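# Transfer gold-capped glass tube between racks

## Task

Take the glass tube with the gold cap out of the rack by the door and seat it fully in a free well of the rack by the window. The task fails if any new item ends up on the floor, if any tube touches the floor, if a tube breaks (a drop of more than a few centimetres, about a well's depth, or a hard knock), or if the robot tips over or is left leaning. Every other tube must finish fully seated in its own rack; it may be moved to a different well of that same rack. At the end the gripper must have released everything and moved away, and nothing may depend on the robot to stay in place.

## Robot and tools

ROBOT. A Hello Robot Stretch 4 with a single arm. It has an omni-wheel base, a lift that rides up a mast, a telescoping arm that reaches straight out forward, a wrist with yaw, pitch and roll joints, and a two-finger gripper. It is roughly 1.6 m tall, and the base edge lies no more than 0.23 m from the base origin. Cameras: head_camera, head_left_camera, head_right_camera, wrist_camera.

FRAMES. Base frame: origin on the floor beneath the base centre, x ahead, y to the left, z up. hand_pose is reported in this frame and marks a point between the open fingertips (link pinch); with all wrist joints at 0 its axes line up with the base axes. The printed value may not match the real hand exactly. The odometry frame is where the base frame stood when the scene began; odometry heading runs -3.142 to 3.142, left positive, and counts wheel slip as motion.

execute_actions. Arguments: "actions", a list holding one action or nothing (empty just reports state and images), and "cameras", a list of camera names or "all" (omitted or null means all; [] means no images). One action may contain:
- "base": exactly one relative move, measured from the base position in the latest state report: {"translate_m": d} straight ahead (+) or back, -2 to 2 m; {"strafe_m": d} sideways, left +, -2 to 2 m; {"rotate_rad": d} turn in place, left/counter-clockwise +, -3.2 to 3.2 rad. These are offsets, not poses.
- "joints": absolute targets by name: lift_m 0 to 1.2 m (±0.004); arm_m 0 to 0.55 m extension (±0.004); wrist_yaw_rad -1.134 to 4.276 (0 points forward, + to the left, 3.14 stowed back, over 3.4 the arm may block it; ±0.02); wrist_pitch_rad -1.117 to 4.259 (0 level, 1.57 pointing down; ±0.05); wrist_roll_rad -1.117 to 4.259 (0 keeps the fingers level with each other, + turns clockwise viewed from behind; ±0.02); gripper_m -0.038 to 0.141 m, the fingertip gap (below 0 the tips press together; ±0.004).
- "pace": "slow", "default", "fast" or "max". Base top speeds 0.1/0.3/0.4/0.6 m/s and 1/2/3/4 rad/s; with lift_m above 0.2 these are reduced, down to 0.3 m/s and 1 rad/s at full height.
- "contact_limits": {"arm_m": 0 to 0.75}, how hard the arm may press before halting; 0.5 if omitted.
- {"end_of_arm": "enable_torque"} on its own, to wake a wrist or gripper motor that cut out.
All motions in an action begin at once and may finish at different times; no action runs past 15 s. A joint target outside its range is clipped and flagged; any other bad key or value rejects the call with no motion. A joint or base omitted from an action may still be driving toward an earlier target. If a result reports a stop, the remaining movement calls in that same reply are skipped.

wait: {"seconds": 0 to 10}; commands nothing and returns the same report as an empty action.
zoom_image: {"camera": name, "region": [x0, y0, x1, y1]} in pixels of that camera's most recent full image, origin top-left, no larger than 504 by 504.
read_manual: only licence texts; moves nothing.
finished_scene: {"scene": n}; closes the scene for good once the last command has settled, and its result tells whether the goal was met.

RESULTS. base_status and joint_status per motion: "done"; "off_target" (stopped short, maybe still pushing); "contact_stop_at_<key>" (hit something; that lift, arm or wheels go slack, so a loaded lift may sink or the base may drift); "limit_stop_at_<name>", including own_body (self-collision risk, often when pitch is below -0.2 with large roll) and tilt (leaning over 6 degrees, drive parts go slack); "time_out"; "torque_fault" (a wrist/gripper motor overloaded and went limp until enable_torque). After a stop the old target is dropped. on_its_own lists things not commanded by this call; "held at" gives a held target, not the actual position. joint_positions are current values. lidar_m: 12 rough distances in metres, one per 30-degree sector, first straight ahead then counter-clockwise (4th left, 7th behind, 10th right); "-" means nothing seen or closer than 0.25 m; it sees from about 0.15 m up and misses glass and thin legs. wrist_depth_mm: 7x7 grid of median depths, 100 to 2000 mm, row by row from top-left; glass is invisible. turned_by_wheels vs turned_by_imu differing by over ~0.1 rad suggests a collision or slip. base_tilt in degrees (forward, right positive) with a fixed bias up to ~1.5. motor_effort in percent, + toward higher joint values, peak of last action in brackets; for wheel_0/1/2, + turns the base right. The pictures line names the returned images in order.

GRIPPING. Close to a gripper_m smaller than the object; a lower value squeezes harder and pulls the object toward the wrist. Neither the gap reading nor "done" proves a grasp; a firm squeeze at targets of 0 or more shows in gripper_m effort. If fingertips snag on a surface below, lift up. To unfold at the start, send lift_m 0.4 with wrist_yaw_rad 0.

AVOID. Releasing a tube above its well by more than a few centimetres, bumping tubes or racks hard, letting anything reach the floor, driving or turning with over 1 kg held at arm_m above 0.2 (tip risk, worse at fast paces), strong sustained pushes with a high gripper, and wrist overloads. Occasionally a loose object may get a brief push from outside. Finish with the gripper open and withdrawn from the tubes.

Each tool is called after ">>>" as a command line: name --argument value for each argument, lists and objects as JSON in quotes; but a table of rows of numbers goes row by row, as --pt "numbers of a row", without its own name.

## Session

>>> execute_actions --actions '[]'

Scene clock: 0.00 s.
base_odometry: x=+0.000 y=+0.000 heading=+0.000 (m, m, rad; odometry frame)
turned_by_wheels: +0.000 (rad since the last result)
turned_by_imu: +0.000 (rad since the last result)
base_tilt: forward=-0.6 right=+1.3 (deg)
lidar_m: 0.89 0.88 1.10 1.48 1.48 2.46 1.73 1.76 1.85 1.60 1.61 1.00
base_status: not commanded
joint_positions: lift_m=+0.231 arm_m=-0.003 wrist_yaw_rad=+3.081 wrist_pitch_rad=-0.012 wrist_roll_rad=-0.003 gripper_m=+0.057
joint_status: not commanded
motor_effort: lift_m=+19 arm_m=-1 wrist_yaw_rad=+0 wrist_pitch_rad=-7 wrist_roll_rad=+0 gripper_m=-3 wheel_0=+0 wheel_1=+1 wheel_2=+0 (%)
hand_pose: x=-0.1144 y=+0.1046 z=+0.4123 quat_wxyz=(+0.030, +0.006, -0.002, +1.000) (m; base frame)
wrist_depth_mm: 137 138 1808 - - - - / - 138 1808 - - - - / - 131 211 1921 - - - / 109 137 253 1863 - - - / 135 1708 1808 1921 - - - / 1708 1756 1499 1756 211 1661 1618 / 1229 1182 1025 1060 991 1025 1098
pictures: head_camera, head_left_camera, head_right_camera, wrist_camera
Images, in order (width x height): head_camera 420x560, head_left_camera 420x672, head_right_camera 420x672, wrist_camera 616x392.

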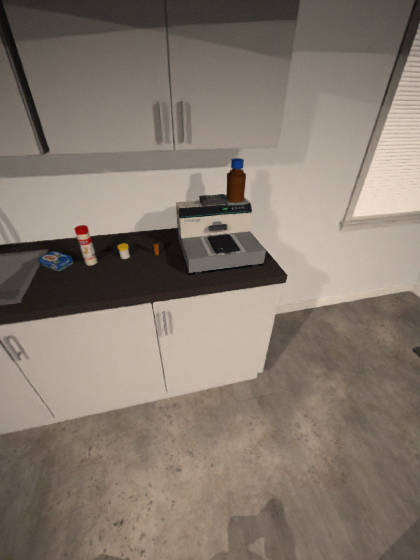

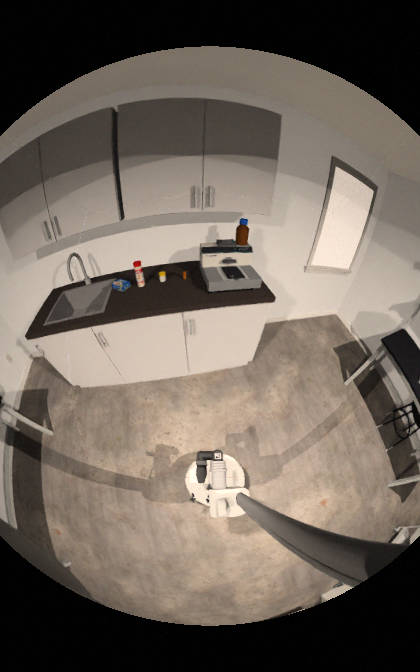

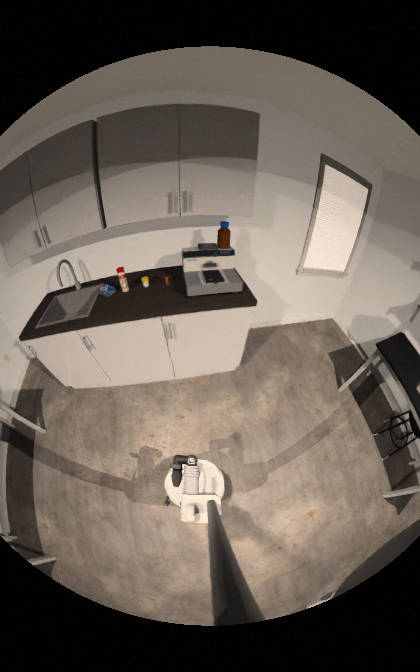

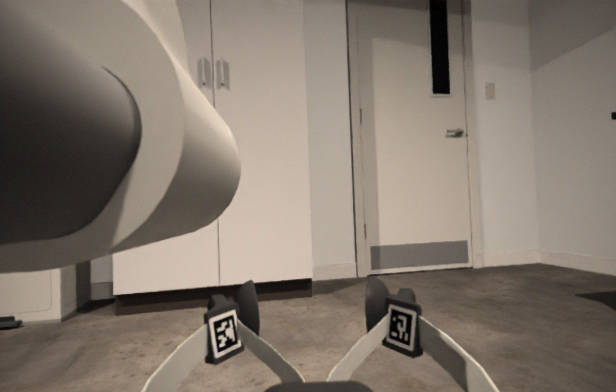

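>>> execute_actions --actions '[{"base":{"rotate_rad":1.7},"joints":{"lift_m":0.4,"wrist_yaw_rad":0}}]'

>>> execute_actions --actions '[{"base":{"rotate_rad":3.0}}]'

Scene clock: 12.27 s.
base_odometry: x=+0.000 y=+0.000 heading=+1.700 (m, m, rad; odometry frame)
turned_by_wheels: +1.700 (rad since the last result)
turned_by_imu: +1.692 (rad since the last result)
base_tilt: forward=-0.6 right=+1.2 (deg)
lidar_m: 1.49 1.52 2.33 1.71 1.87 1.72 1.62 1.66 0.97 0.89 0.92 1.20
base_status: done
joint_positions: lift_m=+0.400 arm_m=-0.003 wrist_yaw_rad=+0.000 wrist_pitch_rad=-0.012 wrist_roll_rad=-0.003 gripper_m=+0.057
joint_status: all done
motor_effort: lift_m=+23(24) arm_m=-1(1) wrist_yaw_rad=-1(7) wrist_pitch_rad=-6(6) wrist_roll_rad=+1(1) gripper_m=-3(3) wheel_0=-2(8) wheel_1=-2(4) wheel_2=+0(8) (%)
hand_pose: x=+0.4568 y=-0.0873 z=+0.5813 quat_wxyz=(+1.000, -0.002, -0.006, +0.000) (m; base frame)
wrist_depth_mm: - - - - - - - / - - - - - - - / - - - - - - - / 1255 1255 1921 - - - - / - - - - - - - / - - 1921 - 211 - 1921 / 1618 1576 1366 1430 1308 1397 1499
pictures: head_camera, head_left_camera, head_right_camera, wrist_camera
Images, in order (width x height): head_camera 420x560, head_left_camera 420x672, head_right_camera 420x672, wrist_camera 616x392.

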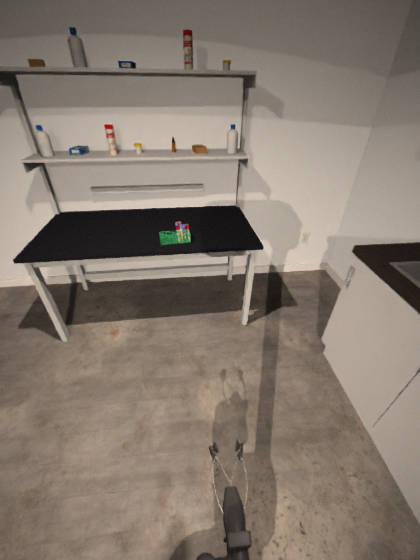

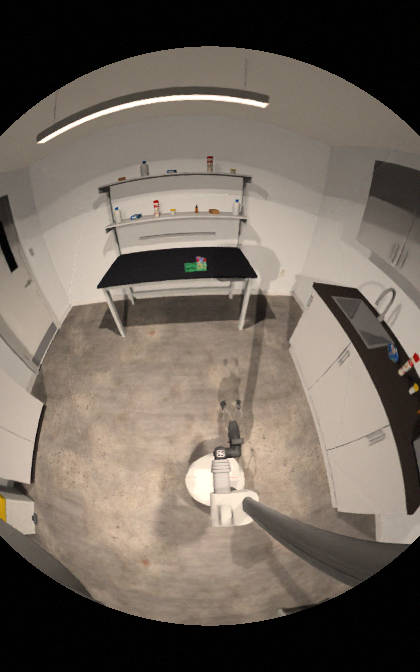

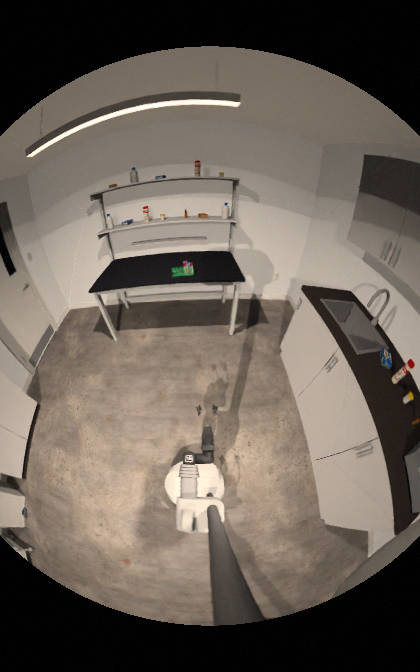

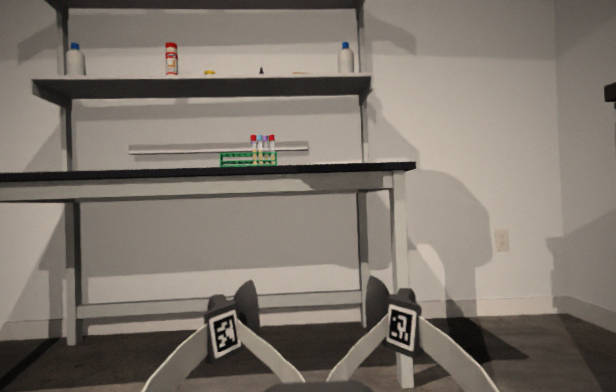

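Scene clock: 15.03 s.
base_odometry: x=+0.000 y=+0.000 heading=-1.584 (m, m, rad; odometry frame)
turned_by_wheels: +3.000 (rad since the last result)
turned_by_imu: +2.985 (rad since the last result)
base_tilt: forward=-0.7 right=+1.2 (deg)
lidar_m: 1.61 1.63 1.00 0.88 0.90 1.11 1.49 1.49 2.43 1.72 1.75 1.84
base_status: done
joint_positions: lift_m=+0.400 arm_m=-0.003 wrist_yaw_rad=+0.000 wrist_pitch_rad=-0.012 wrist_roll_rad=-0.003 gripper_m=+0.057
joint_status: not commanded
motor_effort: lift_m=+21(23) arm_m=-1(1) wrist_yaw_rad=+0(1) wrist_pitch_rad=-7(7) wrist_roll_rad=+1(3) gripper_m=-3(3) wheel_0=-1(10) wheel_1=-1(10) wheel_2=+1(9) (%)
hand_pose: x=+0.4568 y=-0.0874 z=+0.5815 quat_wxyz=(+1.000, -0.002, -0.006, +0.000) (m; base frame)
wrist_depth_mm: - - - - - - - / - - - - - - - / - - - - - - - / - 1366 - - - - - / - - - - - - - / - - - - 211 - - / 1618 1576 1366 1430 1308 1366 1430
pictures: head_camera, head_left_camera, head_right_camera, wrist_camera
Images, in order (width x height): head_camera 420x560, head_left_camera 420x672, head_right_camera 420x672, wrist_camera 616x392.

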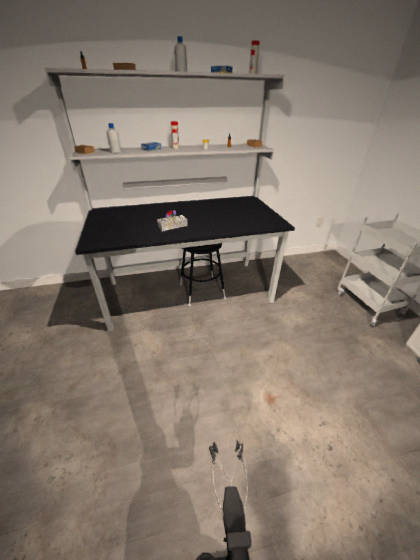

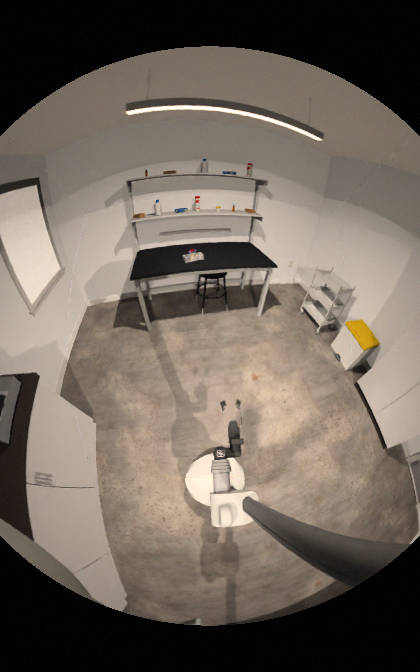

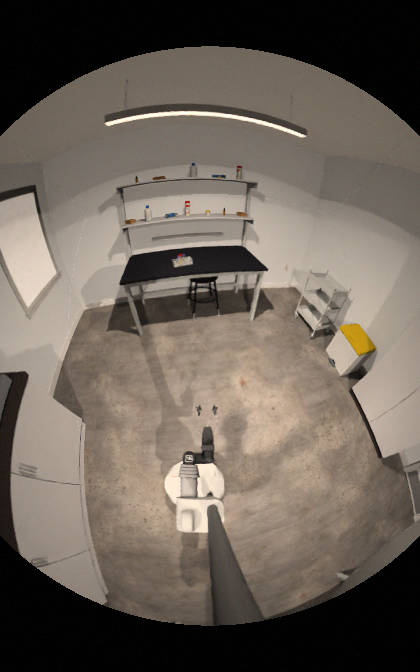

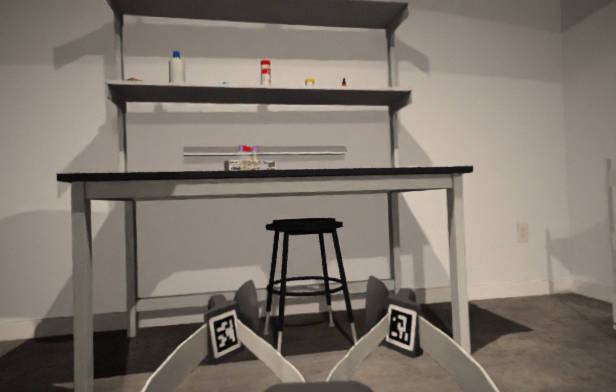

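>>> execute_actions --actions '[{"base":{"rotate_rad":-2.95},"joints":{"lift_m":0.75}}]' --cameras '[]'

>>> execute_actions --actions '[{"base":{"translate_m":0.75}}]' --cameras '["head_camera","wrist_camera"]'

Scene clock: 24.27 s.
base_odometry: x=+0.000 y=+0.000 heading=+1.750 (m, m, rad; odometry frame)
turned_by_wheels: -2.950 (rad since the last result)
turned_by_imu: -2.934 (rad since the last result)
base_tilt: forward=-0.8 right=+1.3 (deg)
lidar_m: 1.48 1.56 1.81 1.72 1.88 1.68 1.63 1.70 0.94 0.89 0.94 1.28
base_status: done
joint_positions: lift_m=+0.750 arm_m=-0.003 wrist_yaw_rad=+0.000 wrist_pitch_rad=-0.012 wrist_roll_rad=-0.003 gripper_m=+0.057
joint_status: all done
motor_effort: lift_m=+23(23) arm_m=-1(1) wrist_yaw_rad=+0(0) wrist_pitch_rad=-6(6) wrist_roll_rad=+1(1) gripper_m=-3(3) wheel_0=+2(7) wheel_1=+2(14) wheel_2=+0(8) (%)
hand_pose: x=+0.4568 y=-0.0875 z=+0.9313 quat_wxyz=(+1.000, -0.002, -0.006, +0.000) (m; base frame)
wrist_depth_mm: - - - - - - - / - - - - - - - / - - - - - - - / - - - - - - - / - 1983 1863 1708 1661 - - / - - 1281 - 211 - - / - - 1863 1921 1921 - -
pictures: none
No camera images: the call's "cameras" was empty. Leave "cameras" out to get every camera's image.

Scene clock: 28.23 s.
base_odometry: x=-0.134 y=+0.738 heading=+1.751 (m, m, rad; odometry frame)
turned_by_wheels: +0.001 (rad since the last result)
turned_by_imu: +0.002 (rad since the last result)
base_tilt: forward=-0.7 right=+1.3 (deg)
lidar_m: 0.74 0.77 1.06 1.75 1.81 2.52 2.61 1.31 0.94 0.89 0.94 0.79
base_status: done
joint_positions: lift_m=+0.750 arm_m=-0.003 wrist_yaw_rad=+0.000 wrist_pitch_rad=-0.012 wrist_roll_rad=-0.003 gripper_m=+0.057
joint_status: not commanded
motor_effort: lift_m=+22(23) arm_m=-1(1) wrist_yaw_rad=-1(0) wrist_pitch_rad=-6(6) wrist_roll_rad=+0(1) gripper_m=-3(2) wheel_0=+4(7) wheel_1=+3(3) wheel_2=+1(9) (%)
hand_pose: x=+0.4568 y=-0.0874 z=+0.9314 quat_wxyz=(+1.000, -0.002, -0.006, +0.000) (m; base frame)
wrist_depth_mm: 1336 1336 1308 1308 1308 1281 1308 / 1336 1308 1308 1308 1281 1281 1308 / 1182 1205 1255 1281 1308 1281 1281 / 1336 1308 1308 1308 1308 1308 1308 / 1308 1308 1281 1281 1308 1281 1281 / 917 878 609 809 211 768 1281 / 580 564 517 517 512 521 554
pictures: head_camera, wrist_camera
Images, in order (width x height): head_camera 420x560, wrist_camera 616x392.

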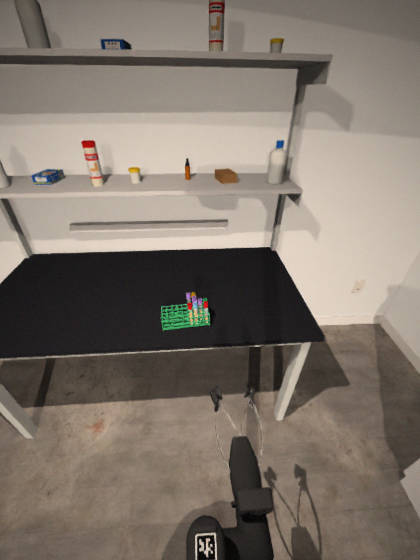

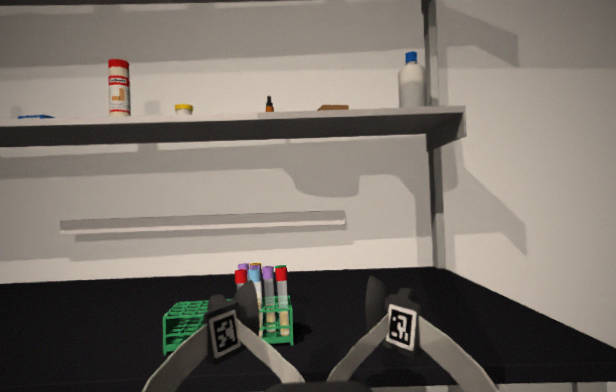

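>>> zoom_image --camera "head_camera" --region '[140, 270, 240, 350]'

Region (140, 270, 240, 350) of head_camera's 420x560 image, scaled by 5.040, with more detail than that image has; it fills the top 403 rows of this view, and the rest is white.

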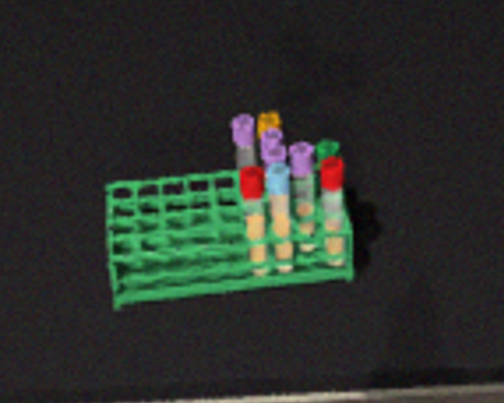

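>>> execute_actions --actions '[{"base":{"translate_m":0.35},"joints":{"lift_m":1.15,"wrist_pitch_rad":1.57,"arm_m":0.3}}]' --cameras '["head_camera","wrist_camera"]'

Scene clock: 43.23 s.
base_odometry: x=-0.197 y=+1.082 heading=+1.751 (m, m, rad; odometry frame)
turned_by_wheels: +0.000 (rad since the last result)
turned_by_imu: +0.002 (rad since the last result)
base_tilt: forward=-0.6 right=+1.2 (deg)
lidar_m: 0.39 0.41 0.57 2.16 1.85 2.55 3.48 1.30 0.94 0.87 0.58 0.41
base_status: done
joint_positions: lift_m=+1.150 arm_m=+0.299 wrist_yaw_rad=+0.000 wrist_pitch_rad=+1.570 wrist_roll_rad=-0.003 gripper_m=+0.057
joint_status: all done
motor_effort: lift_m=+23(24) arm_m=+6(7) wrist_yaw_rad=+0(1) wrist_pitch_rad=+2(4) wrist_roll_rad=+1(2) gripper_m=-2(3) wheel_0=+2(7) wheel_1=+1(7) wheel_2=+2(10) (%)
hand_pose: x=+0.4702 y=-0.0874 z=+1.0394 quat_wxyz=(+0.707, -0.001, +0.707, +0.001) (m; base frame)
wrist_depth_mm: 496 496 496 492 496 496 496 / 492 496 492 496 496 496 496 / 496 496 492 496 496 492 496 / 496 462 382 496 496 496 496 / 492 492 496 496 496 496 496 / 1229 1229 496 1182 211 1229 1255 / 1229 1229 1042 1025 1255 1255 1255
pictures: head_camera, wrist_camera
Images, in order (width x height): head_camera 420x560, wrist_camera 616x392.

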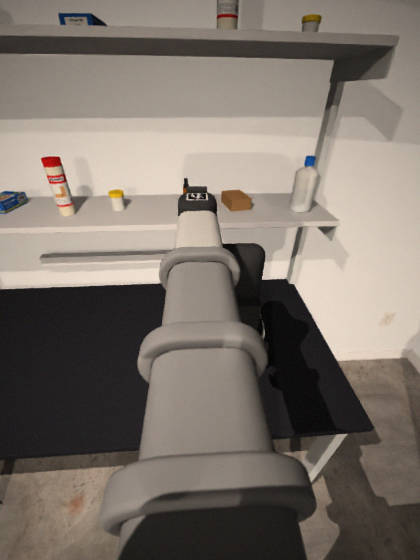

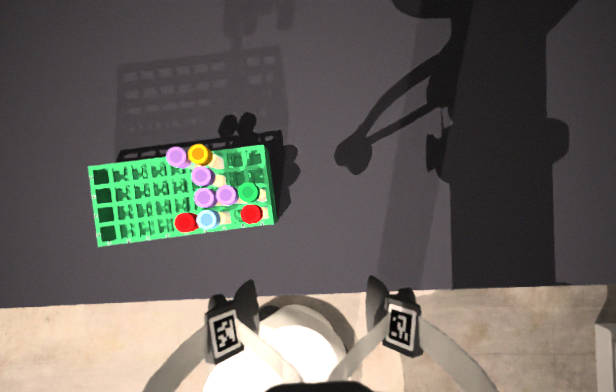

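>>> execute_actions --actions '[{"base":{"strafe_m":0.09},"joints":{"arm_m":0.35,"lift_m":1.08}}]' --cameras '["wrist_camera"]'

Scene clock: 53.37 s.
base_odometry: x=-0.285 y=+1.066 heading=+1.751 (m, m, rad; odometry frame)
turned_by_wheels: +0.000 (rad since the last result)
turned_by_imu: +0.001 (rad since the last result)
base_tilt: forward=-0.6 right=+1.2 (deg)
lidar_m: 0.39 0.41 0.56 2.08 1.77 2.42 3.49 1.43 1.03 0.97 0.59 0.41
base_status: done
joint_positions: lift_m=+1.080 arm_m=+0.349 wrist_yaw_rad=+0.000 wrist_pitch_rad=+1.570 wrist_roll_rad=-0.003 gripper_m=+0.057
joint_status: all done
motor_effort: lift_m=+15(19) arm_m=+6(6) wrist_yaw_rad=+0(2) wrist_pitch_rad=+0(1) wrist_roll_rad=+1(0) gripper_m=-2(4) wheel_0=-2(11) wheel_1=+1(7) wheel_2=+1(2) (%)
hand_pose: x=+0.5201 y=-0.0874 z=+0.9701 quat_wxyz=(+0.707, -0.001, +0.707, +0.001) (m; base frame)
wrist_depth_mm: 424 427 427 427 427 424 430 / 427 427 424 427 427 430 427 / 424 427 427 427 427 430 427 / 427 424 424 418 427 424 427 / 424 424 397 368 427 427 424 / 424 424 370 427 211 424 424 / 424 424 960 424 1160 1182 1182
pictures: wrist_camera
Images, in order (width x height): wrist_camera 616x392.

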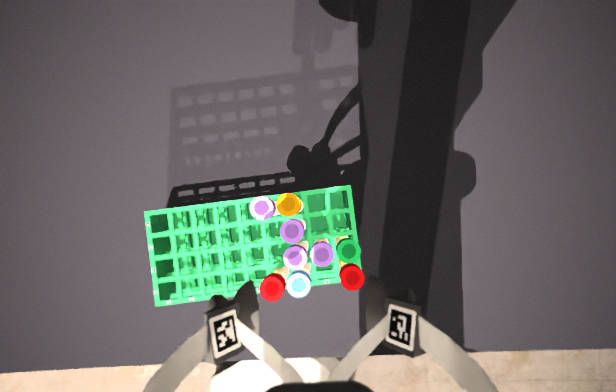

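>>> execute_actions --actions '[{"base":{"strafe_m":0.007},"joints":{"arm_m":0.41,"lift_m":1.04,"wrist_roll_rad":0.66,"gripper_m":0.04}}]' --cameras '["wrist_camera"]'

Scene clock: 70.07 s.
base_odometry: x=-0.292 y=+1.065 heading=+1.751 (m, m, rad; odometry frame)
turned_by_wheels: +0.000 (rad since the last result)
turned_by_imu: +0.001 (rad since the last result)
base_tilt: forward=-0.7 right=+1.2 (deg)
lidar_m: 0.39 0.40 0.56 2.08 1.75 2.40 3.48 1.44 1.02 0.98 0.60 0.40
base_status: done
joint_positions: lift_m=+1.040 arm_m=+0.409 wrist_yaw_rad=+0.000 wrist_pitch_rad=+1.570 wrist_roll_rad=+0.660 gripper_m=+0.040
joint_status: all done
motor_effort: lift_m=+15(14) arm_m=+6(6) wrist_yaw_rad=+1(1) wrist_pitch_rad=-1(0) wrist_roll_rad=+3(5) gripper_m=-5(4) wheel_0=+1(9) wheel_1=+2(7) wheel_2=+0(0) (%)
hand_pose: x=+0.5801 y=-0.0874 z=+0.9301 quat_wxyz=(+0.669, +0.229, +0.669, -0.229) (m; base frame)
wrist_depth_mm: 387 387 387 389 389 392 392 / 384 384 387 387 389 389 389 / 384 384 387 387 389 389 389 / 382 384 384 384 387 389 389 / 382 384 384 377 387 387 389 / 382 384 384 273 209 389 1138 / 382 382 188 267 267 1138 1138
pictures: wrist_camera
Images, in order (width x height): wrist_camera 616x392.

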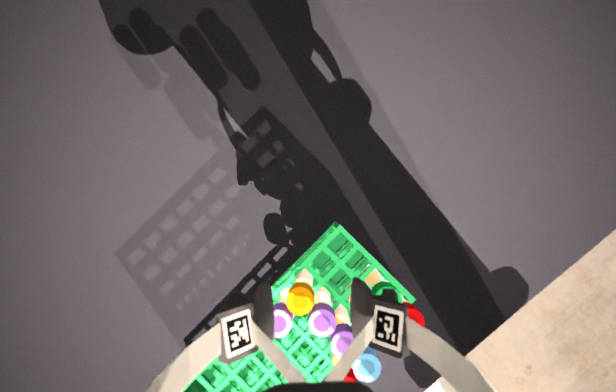

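>>> execute_actions --actions '[{"base":{"strafe_m":0.0055},"joints":{"arm_m":0.414,"lift_m":1.015},"pace":"slow"}]' --cameras '["wrist_camera"]'

>>> zoom_image --camera "wrist_camera" --region '[200, 230, 420, 392]'

Scene clock: 78.53 s.
base_odometry: x=-0.297 y=+1.064 heading=+1.751 (m, m, rad; odometry frame)
turned_by_wheels: +0.000 (rad since the last result)
turned_by_imu: +0.000 (rad since the last result)
base_tilt: forward=-0.6 right=+1.2 (deg)
lidar_m: 0.39 0.41 0.55 2.08 1.74 2.37 3.48 1.44 1.05 1.00 0.57 0.41
base_status: done
joint_positions: lift_m=+1.015 arm_m=+0.413 wrist_yaw_rad=+0.000 wrist_pitch_rad=+1.570 wrist_roll_rad=+0.660 gripper_m=+0.040
joint_status: all done
motor_effort: lift_m=+15(15) arm_m=+6(7) wrist_yaw_rad=-1(0) wrist_pitch_rad=+0(1) wrist_roll_rad=+4(0) gripper_m=-3(3) wheel_0=-3(6) wheel_1=+3(13) wheel_2=+0(1) (%)
hand_pose: x=+0.5841 y=-0.0874 z=+0.9051 quat_wxyz=(+0.669, +0.229, +0.669, -0.229) (m; base frame)
wrist_depth_mm: 359 359 362 364 364 366 366 / 359 362 362 362 364 364 366 / 359 359 362 359 362 364 366 / 357 357 359 359 364 364 366 / 357 359 359 362 362 364 366 / 357 357 359 250 210 364 1118 / 355 357 188 241 242 362 1098
pictures: wrist_camera
Images, in order (width x height): wrist_camera 616x392.

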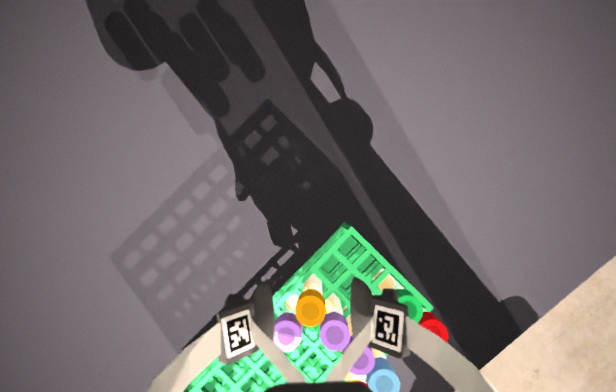

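Region (200, 230, 420, 392) of wrist_camera's 616x392 image, scaled by 2.291; it fills the top 371 rows of this view, and the rest is white.

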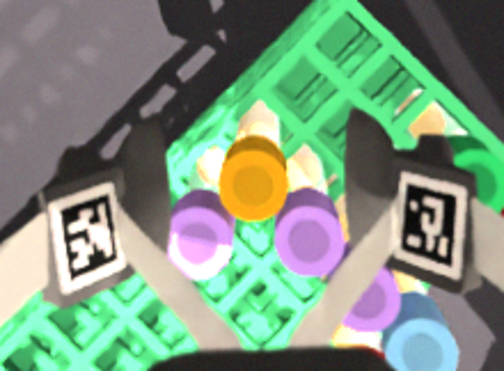

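>>> execute_actions --actions '[{"base":{"strafe_m":-0.007},"joints":{"arm_m":0.423},"pace":"slow"}]' --cameras '["wrist_camera"]'

>>> zoom_image --camera "wrist_camera" --region '[200, 230, 420, 392]'

Scene clock: 86.10 s.
base_odometry: x=-0.290 y=+1.065 heading=+1.751 (m, m, rad; odometry frame)
turned_by_wheels: +0.000 (rad since the last result)
turned_by_imu: +0.001 (rad since the last result)
base_tilt: forward=-0.7 right=+1.3 (deg)
lidar_m: 0.38 0.41 0.56 2.07 1.75 2.39 3.48 1.46 1.04 0.98 0.58 0.41
base_status: done
joint_positions: lift_m=+1.015 arm_m=+0.422 wrist_yaw_rad=+0.000 wrist_pitch_rad=+1.570 wrist_roll_rad=+0.660 gripper_m=+0.040
joint_status: all done
motor_effort: lift_m=+14(14) arm_m=+6(5) wrist_yaw_rad=+0(0) wrist_pitch_rad=+0(2) wrist_roll_rad=+2(2) gripper_m=-5(2) wheel_0=+4(7) wheel_1=-2(6) wheel_2=+0(0) (%)
hand_pose: x=+0.5931 y=-0.0874 z=+0.9051 quat_wxyz=(+0.669, +0.229, +0.669, -0.229) (m; base frame)
wrist_depth_mm: 359 362 364 362 364 366 366 / 359 359 362 362 364 366 364 / 357 359 362 364 364 364 364 / 357 357 362 362 362 364 366 / 357 359 362 362 362 362 364 / 357 357 359 304 210 364 1138 / 357 357 189 242 243 364 1138
pictures: wrist_camera
Images, in order (width x height): wrist_camera 616x392.

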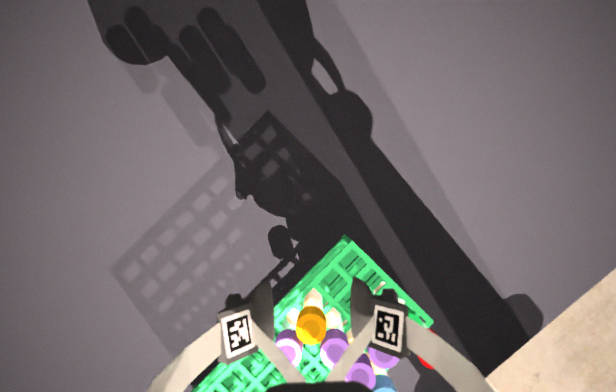

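Region (200, 230, 420, 392) of wrist_camera's 616x392 image, scaled by 2.291; it fills the top 371 rows of this view, and the rest is white.

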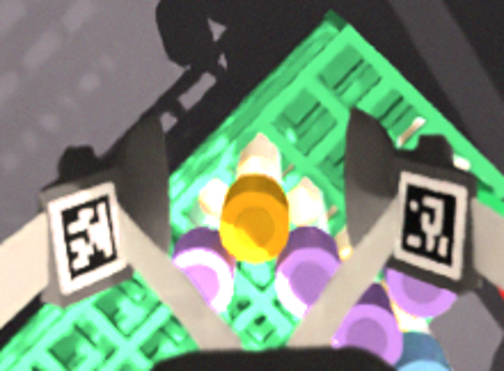

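>>> execute_actions --actions '[{"joints":{"gripper_m":0.022}}]' --cameras '["wrist_camera"]'

>>> zoom_image --camera "wrist_camera" --region '[200, 230, 420, 392]'

Scene clock: 92.10 s.
base_odometry: x=-0.290 y=+1.065 heading=+1.751 (m, m, rad; odometry frame)
turned_by_wheels: +0.000 (rad since the last result)
turned_by_imu: +0.000 (rad since the last result)
base_tilt: forward=-0.8 right=+1.2 (deg)
lidar_m: 0.37 0.40 0.57 2.08 1.76 2.41 3.51 1.44 1.03 0.98 0.58 0.42
base_status: not commanded
joint_positions: lift_m=+1.015 arm_m=+0.422 wrist_yaw_rad=+0.000 wrist_pitch_rad=+1.570 wrist_roll_rad=+0.660 gripper_m=+0.022
joint_status: all done
motor_effort: lift_m=+14(14) arm_m=+6(6) wrist_yaw_rad=+0(1) wrist_pitch_rad=+1(1) wrist_roll_rad=+2(0) gripper_m=-4(6) wheel_0=+4(4) wheel_1=-2(2) wheel_2=+0(0) (%)
hand_pose: x=+0.5931 y=-0.0874 z=+0.9051 quat_wxyz=(+0.669, +0.229, +0.669, -0.229) (m; base frame)
wrist_depth_mm: 359 362 362 364 364 364 366 / 359 359 362 362 364 366 366 / 357 362 362 362 362 364 366 / 357 357 359 362 362 364 364 / 359 357 359 362 364 364 364 / 357 357 359 242 259 362 1138 / 355 359 179 209 242 362 1138
pictures: wrist_camera
Images, in order (width x height): wrist_camera 616x392.

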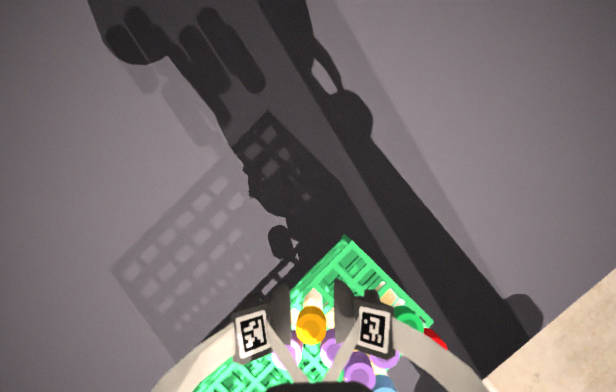

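Region (200, 230, 420, 392) of wrist_camera's 616x392 image, scaled by 2.291; it fills the top 371 rows of this view, and the rest is white.

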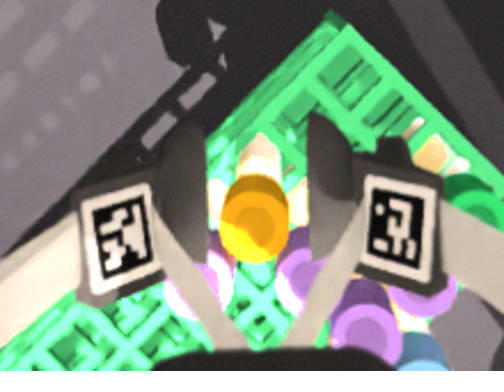

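>>> execute_actions --actions '[{"base":{"strafe_m":-0.003},"joints":{"arm_m":0.427},"pace":"slow"}]' --cameras '[]'

>>> execute_actions --actions '[{"joints":{"lift_m":0.99},"pace":"slow"}]' --cameras '["wrist_camera"]'

>>> zoom_image --camera "wrist_camera" --region '[200, 230, 420, 392]'

Scene clock: 101.10 s.
base_odometry: x=-0.288 y=+1.066 heading=+1.751 (m, m, rad; odometry frame)
turned_by_wheels: +0.000 (rad since the last result)
turned_by_imu: +0.000 (rad since the last result)
base_tilt: forward=-0.7 right=+1.2 (deg)
lidar_m: 0.38 0.41 0.55 2.07 1.75 2.41 3.50 1.43 1.02 0.98 0.57 0.41
base_status: done
joint_positions: lift_m=+1.015 arm_m=+0.426 wrist_yaw_rad=+0.000 wrist_pitch_rad=+1.570 wrist_roll_rad=+0.660 gripper_m=+0.022
joint_status: all done
motor_effort: lift_m=+14(14) arm_m=+6(6) wrist_yaw_rad=+0(0) wrist_pitch_rad=+0(0) wrist_roll_rad=+1(1) gripper_m=-5(4) wheel_0=+2(7) wheel_1=-3(6) wheel_2=+0(0) (%)
hand_pose: x=+0.5971 y=-0.0874 z=+0.9051 quat_wxyz=(+0.669, +0.229, +0.669, -0.229) (m; base frame)
wrist_depth_mm: 359 359 362 364 366 366 366 / 359 359 362 364 364 364 366 / 357 359 362 362 362 364 364 / 357 359 359 362 364 364 364 / 357 359 359 362 364 362 366 / 355 357 359 254 304 364 364 / 357 357 179 209 242 364 1118
pictures: none
No camera images: the call's "cameras" was empty. Leave "cameras" out to get every camera's image.

Scene clock: 102.10 s.
base_odometry: x=-0.288 y=+1.066 heading=+1.751 (m, m, rad; odometry frame)
turned_by_wheels: +0.000 (rad since the last result)
turned_by_imu: +0.000 (rad since the last result)
base_tilt: forward=-0.6 right=+1.3 (deg)
lidar_m: 0.38 0.40 0.56 2.07 1.77 2.41 3.50 1.44 1.03 0.98 0.58 0.41
base_status: not commanded
joint_positions: lift_m=+0.990 arm_m=+0.426 wrist_yaw_rad=+0.000 wrist_pitch_rad=+1.570 wrist_roll_rad=+0.660 gripper_m=+0.022
joint_status: all done
motor_effort: lift_m=+14(16) arm_m=+6(6) wrist_yaw_rad=-1(0) wrist_pitch_rad=+1(0) wrist_roll_rad=+3(0) gripper_m=-4(4) wheel_0=+3(2) wheel_1=-3(3) wheel_2=+0(0) (%)
hand_pose: x=+0.5971 y=-0.0874 z=+0.8801 quat_wxyz=(+0.669, +0.229, +0.669, -0.229) (m; base frame)
wrist_depth_mm: 336 336 338 338 338 342 342 / 334 336 338 338 340 340 342 / 334 334 336 338 338 340 340 / 334 334 336 336 338 338 340 / 332 334 334 336 336 338 338 / 334 334 334 267 279 336 338 / 332 332 179 209 218 338 1098
pictures: wrist_camera
Images, in order (width x height): wrist_camera 616x392.

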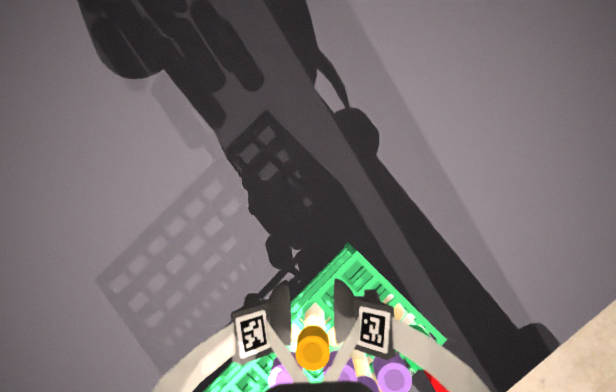

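Region (200, 230, 420, 392) of wrist_camera's 616x392 image, scaled by 2.291; it fills the top 371 rows of this view, and the rest is white.

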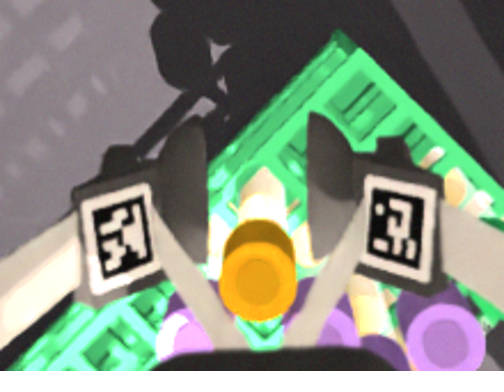

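>>> execute_actions --actions '[{"base":{"strafe_m":0.003},"joints":{"arm_m":0.422},"pace":"slow"}]' --cameras '[]'

>>> execute_actions --actions '[{"joints":{"gripper_m":-0.005},"pace":"slow"}]' --cameras '["wrist_camera"]'

>>> zoom_image --camera "wrist_camera" --region '[200, 230, 420, 392]'

Scene clock: 111.43 s.
base_odometry: x=-0.290 y=+1.065 heading=+1.751 (m, m, rad; odometry frame)
turned_by_wheels: +0.000 (rad since the last result)
turned_by_imu: +0.001 (rad since the last result)
base_tilt: forward=-0.6 right=+1.2 (deg)
lidar_m: 0.37 0.41 0.54 2.08 1.74 2.42 3.49 1.44 1.04 0.99 0.60 0.41
base_status: done
joint_positions: lift_m=+0.990 arm_m=+0.423 wrist_yaw_rad=+0.000 wrist_pitch_rad=+1.570 wrist_roll_rad=+0.660 gripper_m=+0.022
joint_status: all done
motor_effort: lift_m=+14(14) arm_m=-6(6) wrist_yaw_rad=+0(0) wrist_pitch_rad=+0(0) wrist_roll_rad=+3(3) gripper_m=-4(5) wheel_0=-2(5) wheel_1=+4(6) wheel_2=+0(1) (%)
hand_pose: x=+0.5942 y=-0.0874 z=+0.8801 quat_wxyz=(+0.669, +0.229, +0.669, -0.229) (m; base frame)
wrist_depth_mm: 334 336 336 340 340 340 340 / 334 336 336 338 340 342 342 / 334 334 336 338 338 340 340 / 334 336 336 336 340 338 340 / 334 334 336 336 338 338 340 / 332 334 334 267 279 338 338 / 332 334 180 209 218 338 1078
pictures: none
No camera images: the call's "cameras" was empty. Leave "cameras" out to get every camera's image.

Scene clock: 112.77 s.
base_odometry: x=-0.290 y=+1.065 heading=+1.751 (m, m, rad; odometry frame)
turned_by_wheels: +0.000 (rad since the last result)
turned_by_imu: +0.000 (rad since the last result)
base_tilt: forward=-0.7 right=+1.2 (deg)
lidar_m: 0.39 0.40 0.57 2.09 1.73 2.41 3.50 1.44 1.04 0.97 0.58 0.41
base_status: not commanded
joint_positions: lift_m=+0.990 arm_m=+0.423 wrist_yaw_rad=+0.000 wrist_pitch_rad=+1.570 wrist_roll_rad=+0.660 gripper_m=-0.005
joint_status: all done
motor_effort: lift_m=+14(14) arm_m=-6(6) wrist_yaw_rad=+0(0) wrist_pitch_rad=+0(0) wrist_roll_rad=+2(1) gripper_m=-11(12) wheel_0=-3(2) wheel_1=+4(4) wheel_2=+0(0) (%)
hand_pose: x=+0.5942 y=-0.0874 z=+0.8801 quat_wxyz=(+0.669, +0.229, +0.669, -0.229) (m; base frame)
wrist_depth_mm: 334 336 338 338 340 340 342 / 334 336 338 338 340 340 342 / 332 334 336 338 338 340 340 / 332 334 336 336 336 338 340 / 332 334 334 336 336 338 338 / 332 332 334 211 279 338 338 / 332 332 178 212 217 338 1098
pictures: wrist_camera
Images, in order (width x height): wrist_camera 616x392.

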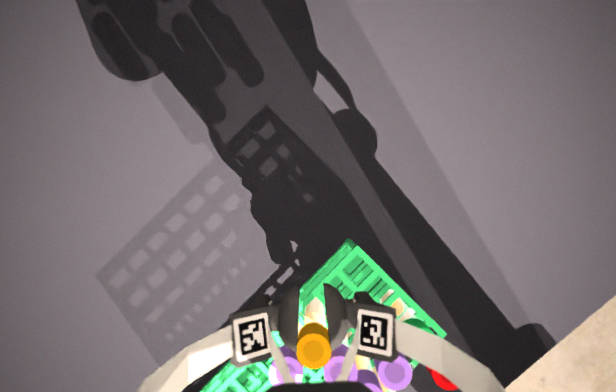

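Region (200, 230, 420, 392) of wrist_camera's 616x392 image, scaled by 2.291; it fills the top 371 rows of this view, and the rest is white.

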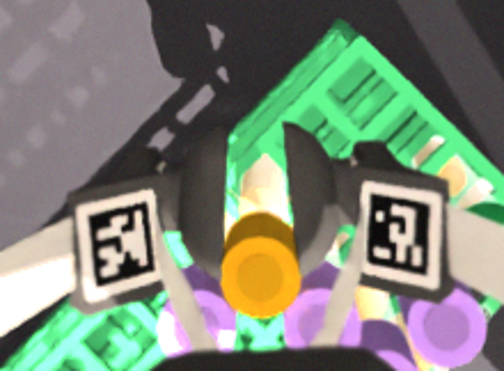

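>>> execute_actions --actions '[{"joints":{"lift_m":1.015},"pace":"slow"}]' --cameras '["wrist_camera"]'

>>> zoom_image --camera "wrist_camera" --region '[200, 230, 420, 392]'

Scene clock: 117.40 s.
base_odometry: x=-0.290 y=+1.065 heading=+1.751 (m, m, rad; odometry frame)
turned_by_wheels: +0.000 (rad since the last result)
turned_by_imu: +0.000 (rad since the last result)
base_tilt: forward=-0.7 right=+1.2 (deg)
lidar_m: 0.38 0.42 0.57 2.08 1.73 2.41 3.49 1.43 1.01 0.99 0.59 0.42
base_status: not commanded
joint_positions: lift_m=+1.015 arm_m=+0.423 wrist_yaw_rad=+0.000 wrist_pitch_rad=+1.570 wrist_roll_rad=+0.660 gripper_m=-0.005
joint_status: all done
motor_effort: lift_m=+23(22) arm_m=-6(6) wrist_yaw_rad=-1(1) wrist_pitch_rad=+1(0) wrist_roll_rad=+1(2) gripper_m=-12(12) wheel_0=-3(3) wheel_1=+4(4) wheel_2=+0(0) (%)
hand_pose: x=+0.5942 y=-0.0874 z=+0.9043 quat_wxyz=(+0.669, +0.229, +0.669, -0.229) (m; base frame)
wrist_depth_mm: 359 359 362 364 364 364 366 / 357 359 359 362 362 364 364 / 359 359 359 362 362 364 364 / 357 359 359 359 362 364 364 / 355 357 359 359 362 364 362 / 355 357 357 211 304 362 1118 / 355 355 178 212 241 359 1118
pictures: wrist_camera
Images, in order (width x height): wrist_camera 616x392.

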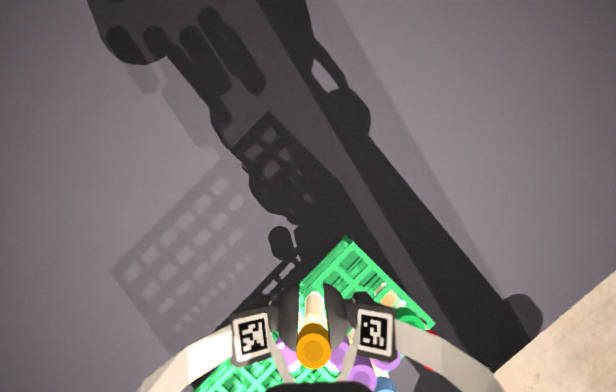

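Region (200, 230, 420, 392) of wrist_camera's 616x392 image, scaled by 2.291; it fills the top 371 rows of this view, and the rest is white.

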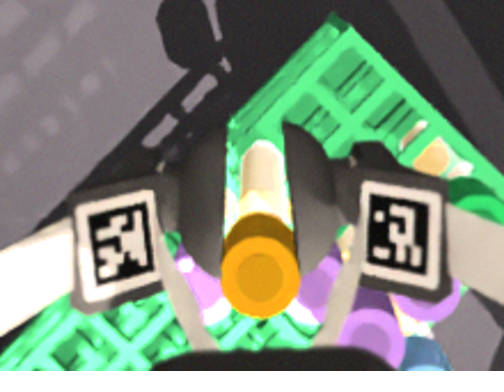

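>>> execute_actions --actions '[{"joints":{"lift_m":1.13},"pace":"slow"}]' --cameras '["wrist_camera"]'

Scene clock: 124.03 s.
base_odometry: x=-0.290 y=+1.065 heading=+1.751 (m, m, rad; odometry frame)
turned_by_wheels: +0.000 (rad since the last result)
turned_by_imu: +0.001 (rad since the last result)
base_tilt: forward=-0.6 right=+1.1 (deg)
lidar_m: 0.38 0.40 0.57 2.08 1.76 2.41 3.49 1.43 1.03 0.98 0.58 0.42
base_status: not commanded
joint_positions: lift_m=+1.130 arm_m=+0.423 wrist_yaw_rad=+0.000 wrist_pitch_rad=+1.570 wrist_roll_rad=+0.660 gripper_m=-0.005
joint_status: all done
motor_effort: lift_m=+23(22) arm_m=-6(6) wrist_yaw_rad=-1(1) wrist_pitch_rad=+0(0) wrist_roll_rad=+1(0) gripper_m=-12(11) wheel_0=-2(3) wheel_1=+4(4) wheel_2=+0(0) (%)
hand_pose: x=+0.5942 y=-0.0874 z=+1.0194 quat_wxyz=(+0.669, +0.229, +0.669, -0.229) (m; base frame)
wrist_depth_mm: 477 473 477 477 477 480 480 / 473 473 477 477 477 480 480 / 469 473 473 477 477 480 480 / 469 473 473 477 477 480 477 / 473 473 473 473 477 477 1229 / 469 469 469 210 355 1229 1229 / 466 469 179 212 477 1255 1229
pictures: wrist_camera
Images, in order (width x height): wrist_camera 616x392.

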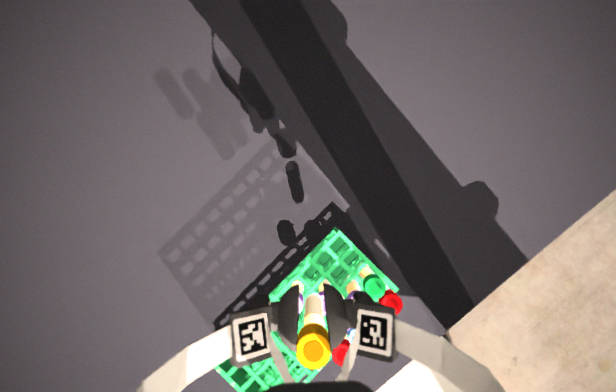

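>>> execute_actions --actions '[{"base":{"translate_m":-0.3},"joints":{"arm_m":0.1}}]' --cameras '[]'

>>> execute_actions --actions '[{"base":{"rotate_rad":-3.14},"pace":"slow"}]' --cameras '["wrist_camera"]'

>>> execute_actions --actions '[{"base":{"translate_m":1.85}}]' --cameras '["wrist_camera","head_camera","head_left_camera"]'

Scene clock: 135.83 s.
base_odometry: x=-0.237 y=+0.770 heading=+1.751 (m, m, rad; odometry frame)
turned_by_wheels: +0.000 (rad since the last result)
turned_by_imu: -0.001 (rad since the last result)
base_tilt: forward=-0.6 right=+1.2 (deg)
lidar_m: 0.68 0.71 0.95 1.66 1.72 2.44 3.15 1.46 1.04 0.98 1.04 0.73
base_status: done
joint_positions: lift_m=+1.130 arm_m=+0.101 wrist_yaw_rad=+0.000 wrist_pitch_rad=+1.570 wrist_roll_rad=+0.660 gripper_m=-0.005
joint_status: all done
motor_effort: lift_m=+23(23) arm_m=-6(6) wrist_yaw_rad=+0(2) wrist_pitch_rad=-1(0) wrist_roll_rad=-1(4) gripper_m=-12(11) wheel_0=-2(8) wheel_1=-4(7) wheel_2=+1(10) (%)
hand_pose: x=+0.2721 y=-0.0874 z=+1.0194 quat_wxyz=(+0.669, +0.229, +0.669, -0.229) (m; base frame)
wrist_depth_mm: 1229 1229 1229 1205 1255 1255 1182 / 1229 1205 1229 1229 1229 1229 1229 / 1229 1205 1229 1229 1255 1255 1255 / 1229 1229 1205 1205 1229 1229 1229 / 1205 1205 1229 1229 1229 1229 1229 / 1229 1205 1205 210 1025 1229 1205 / 1205 1229 178 212 676 1229 1205
pictures: none
No camera images: the call's "cameras" was empty. Leave "cameras" out to get every camera's image.

Scene clock: 140.27 s.
base_odometry: x=-0.237 y=+0.770 heading=-1.388 (m, m, rad; odometry frame)
turned_by_wheels: -3.139 (rad since the last result)
turned_by_imu: -3.123 (rad since the last result)
base_tilt: forward=-0.6 right=+1.3 (deg)
lidar_m: 2.43 1.41 1.03 0.98 1.03 0.73 0.68 0.72 0.98 1.66 1.71 2.38
base_status: done
joint_positions: lift_m=+1.130 arm_m=+0.101 wrist_yaw_rad=+0.000 wrist_pitch_rad=+1.570 wrist_roll_rad=+0.660 gripper_m=-0.005
joint_status: not commanded
motor_effort: lift_m=+23(23) arm_m=-6(6) wrist_yaw_rad=+1(1) wrist_pitch_rad=+0(1) wrist_roll_rad=+4(2) gripper_m=-13(12) wheel_0=+3(5) wheel_1=+3(8) wheel_2=+2(6) (%)
hand_pose: x=+0.2721 y=-0.0874 z=+1.0194 quat_wxyz=(+0.669, +0.229, +0.669, -0.229) (m; base frame)
wrist_depth_mm: 1229 1229 1205 1229 1229 1229 1229 / 1205 1229 1229 1229 1229 1229 1255 / 1205 1229 1205 1229 1229 1255 1255 / 1229 1229 1205 1229 1229 1229 1255 / 1205 1205 1229 1229 1229 1229 1229 / 1205 1205 1205 210 1008 1255 1229 / 1205 1229 178 212 676 1205 1229
pictures: wrist_camera
Images, in order (width x height): wrist_camera 616x392.

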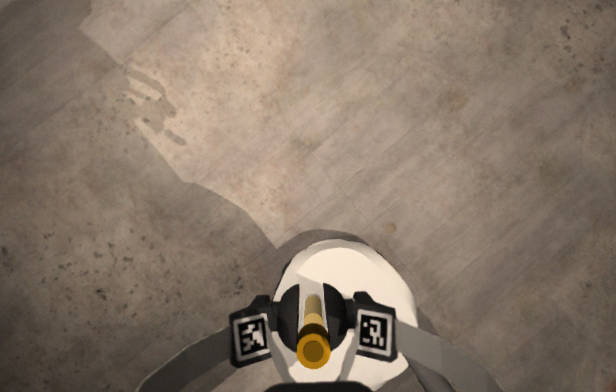

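Scene clock: 147.90 s.
base_odometry: x=+0.100 y=-1.049 heading=-1.388 (m, m, rad; odometry frame)
turned_by_wheels: +0.000 (rad since the last result)
turned_by_imu: +0.005 (rad since the last result)
base_tilt: forward=-0.7 right=+1.2 (deg)
lidar_m: 0.57 0.59 0.81 1.60 1.10 1.44 3.26 2.65 1.75 1.59 0.88 0.60
base_status: done
joint_positions: lift_m=+1.130 arm_m=+0.101 wrist_yaw_rad=+0.000 wrist_pitch_rad=+1.570 wrist_roll_rad=+0.660 gripper_m=-0.005
joint_status: not commanded
motor_effort: lift_m=+23(23) arm_m=-6(6) wrist_yaw_rad=+0(1) wrist_pitch_rad=-1(1) wrist_roll_rad=+2(2) gripper_m=-11(13) wheel_0=+2(7) wheel_1=+2(8) wheel_2=+2(10) (%)
hand_pose: x=+0.2721 y=-0.0874 z=+1.0194 quat_wxyz=(+0.669, +0.229, +0.669, -0.229) (m; base frame)
wrist_depth_mm: 477 477 1229 1229 1229 1255 1229 / 473 1229 1229 1229 1229 1229 1255 / 1205 1229 1229 1255 1229 1229 1229 / 1229 1205 1229 1229 1229 1255 1229 / 1205 1229 1205 1229 1205 1229 1229 / 1205 1229 1229 211 1008 1229 1229 / 1205 1205 178 212 676 1205 1255
pictures: head_camera, head_left_camera, wrist_camera
Images, in order (width x height): head_camera 420x560, head_left_camera 420x672, wrist_camera 616x392.

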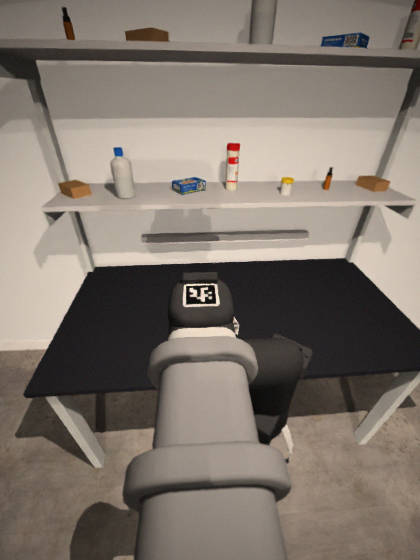

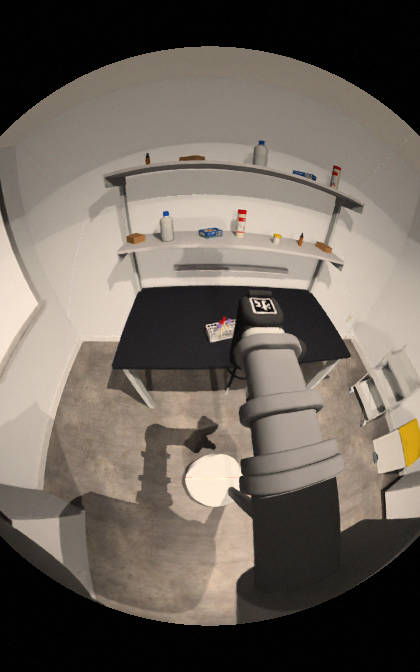

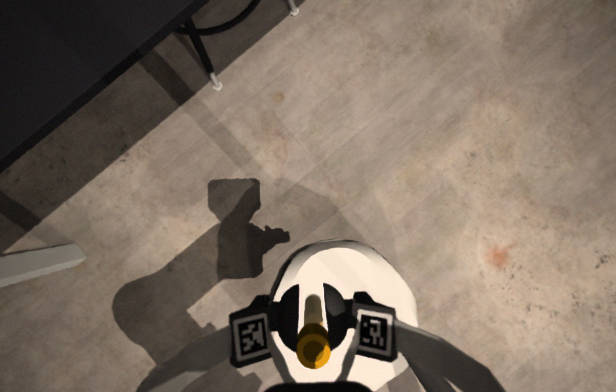

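>>> execute_actions --actions '[{"base":{"translate_m":0.15},"joints":{"wrist_roll_rad":0.0}}]' --cameras '[]'

>>> execute_actions --actions '[{"base":{"strafe_m":0.08},"joints":{"arm_m":0.33}}]' --cameras '["wrist_camera"]'

Scene clock: 153.93 s.
base_odometry: x=+0.127 y=-1.197 heading=-1.388 (m, m, rad; odometry frame)
turned_by_wheels: +0.000 (rad since the last result)
turned_by_imu: +0.001 (rad since the last result)
base_tilt: forward=-0.8 right=+1.3 (deg)
lidar_m: 0.43 0.43 0.61 1.60 1.19 1.46 3.43 2.34 1.74 1.55 0.64 0.25
base_status: done
joint_positions: lift_m=+1.130 arm_m=+0.101 wrist_yaw_rad=+0.000 wrist_pitch_rad=+1.570 wrist_roll_rad=+0.000 gripper_m=-0.005
joint_status: all done
motor_effort: lift_m=+23(23) arm_m=-6(6) wrist_yaw_rad=+0(0) wrist_pitch_rad=+0(0) wrist_roll_rad=+0(6) gripper_m=-12(12) wheel_0=+2(6) wheel_1=+4(6) wheel_2=+0(8) (%)
hand_pose: x=+0.2721 y=-0.0874 z=+1.0194 quat_wxyz=(+0.707, +0.000, +0.707, +0.000) (m; base frame)
wrist_depth_mm: 477 477 477 477 477 480 480 / 480 477 477 477 480 480 477 / 931 1229 1205 1229 1205 1229 1229 / 1229 1255 1229 1229 1229 1229 1229 / 1229 1229 1229 1229 1255 1229 1229 / 1205 1229 1008 210 1229 1229 1229 / 1205 1205 179 211 1229 1229 1229
pictures: none
No camera images: the call's "cameras" was empty. Leave "cameras" out to get every camera's image.

Scene clock: 155.73 s.
base_odometry: x=+0.206 y=-1.182 heading=-1.388 (m, m, rad; odometry frame)
turned_by_wheels: +0.000 (rad since the last result)
turned_by_imu: +0.000 (rad since the last result)
base_tilt: forward=-0.6 right=+1.2 (deg)
lidar_m: 0.41 0.44 0.59 1.53 1.11 1.34 3.43 2.85 1.83 1.66 0.64 0.44
base_status: done
joint_positions: lift_m=+1.130 arm_m=+0.329 wrist_yaw_rad=+0.000 wrist_pitch_rad=+1.570 wrist_roll_rad=+0.000 gripper_m=-0.005
joint_status: all done
motor_effort: lift_m=+23(23) arm_m=+6(8) wrist_yaw_rad=-2(0) wrist_pitch_rad=+1(1) wrist_roll_rad=-3(2) gripper_m=-11(12) wheel_0=+1(9) wheel_1=-2(9) wheel_2=+0(0) (%)
hand_pose: x=+0.5002 y=-0.0874 z=+1.0194 quat_wxyz=(+0.707, +0.000, +0.707, +0.000) (m; base frame)
wrist_depth_mm: 473 477 477 477 477 480 477 / 477 477 477 445 439 477 477 / 473 473 477 445 473 477 477 / 473 477 473 477 477 473 477 / 473 473 473 477 477 473 473 / 473 1205 473 210 473 1229 1229 / 1229 1229 179 212 1205 1205 1229
pictures: wrist_camera
Images, in order (width x height): wrist_camera 616x392.

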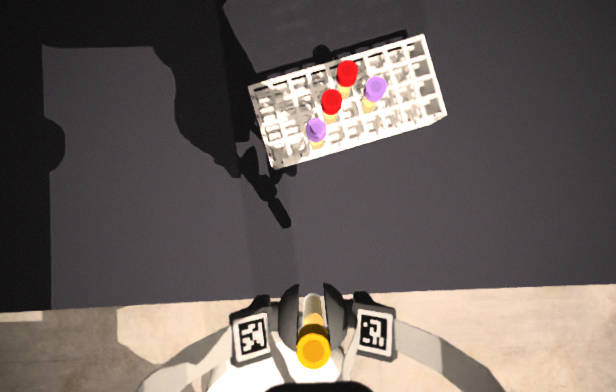

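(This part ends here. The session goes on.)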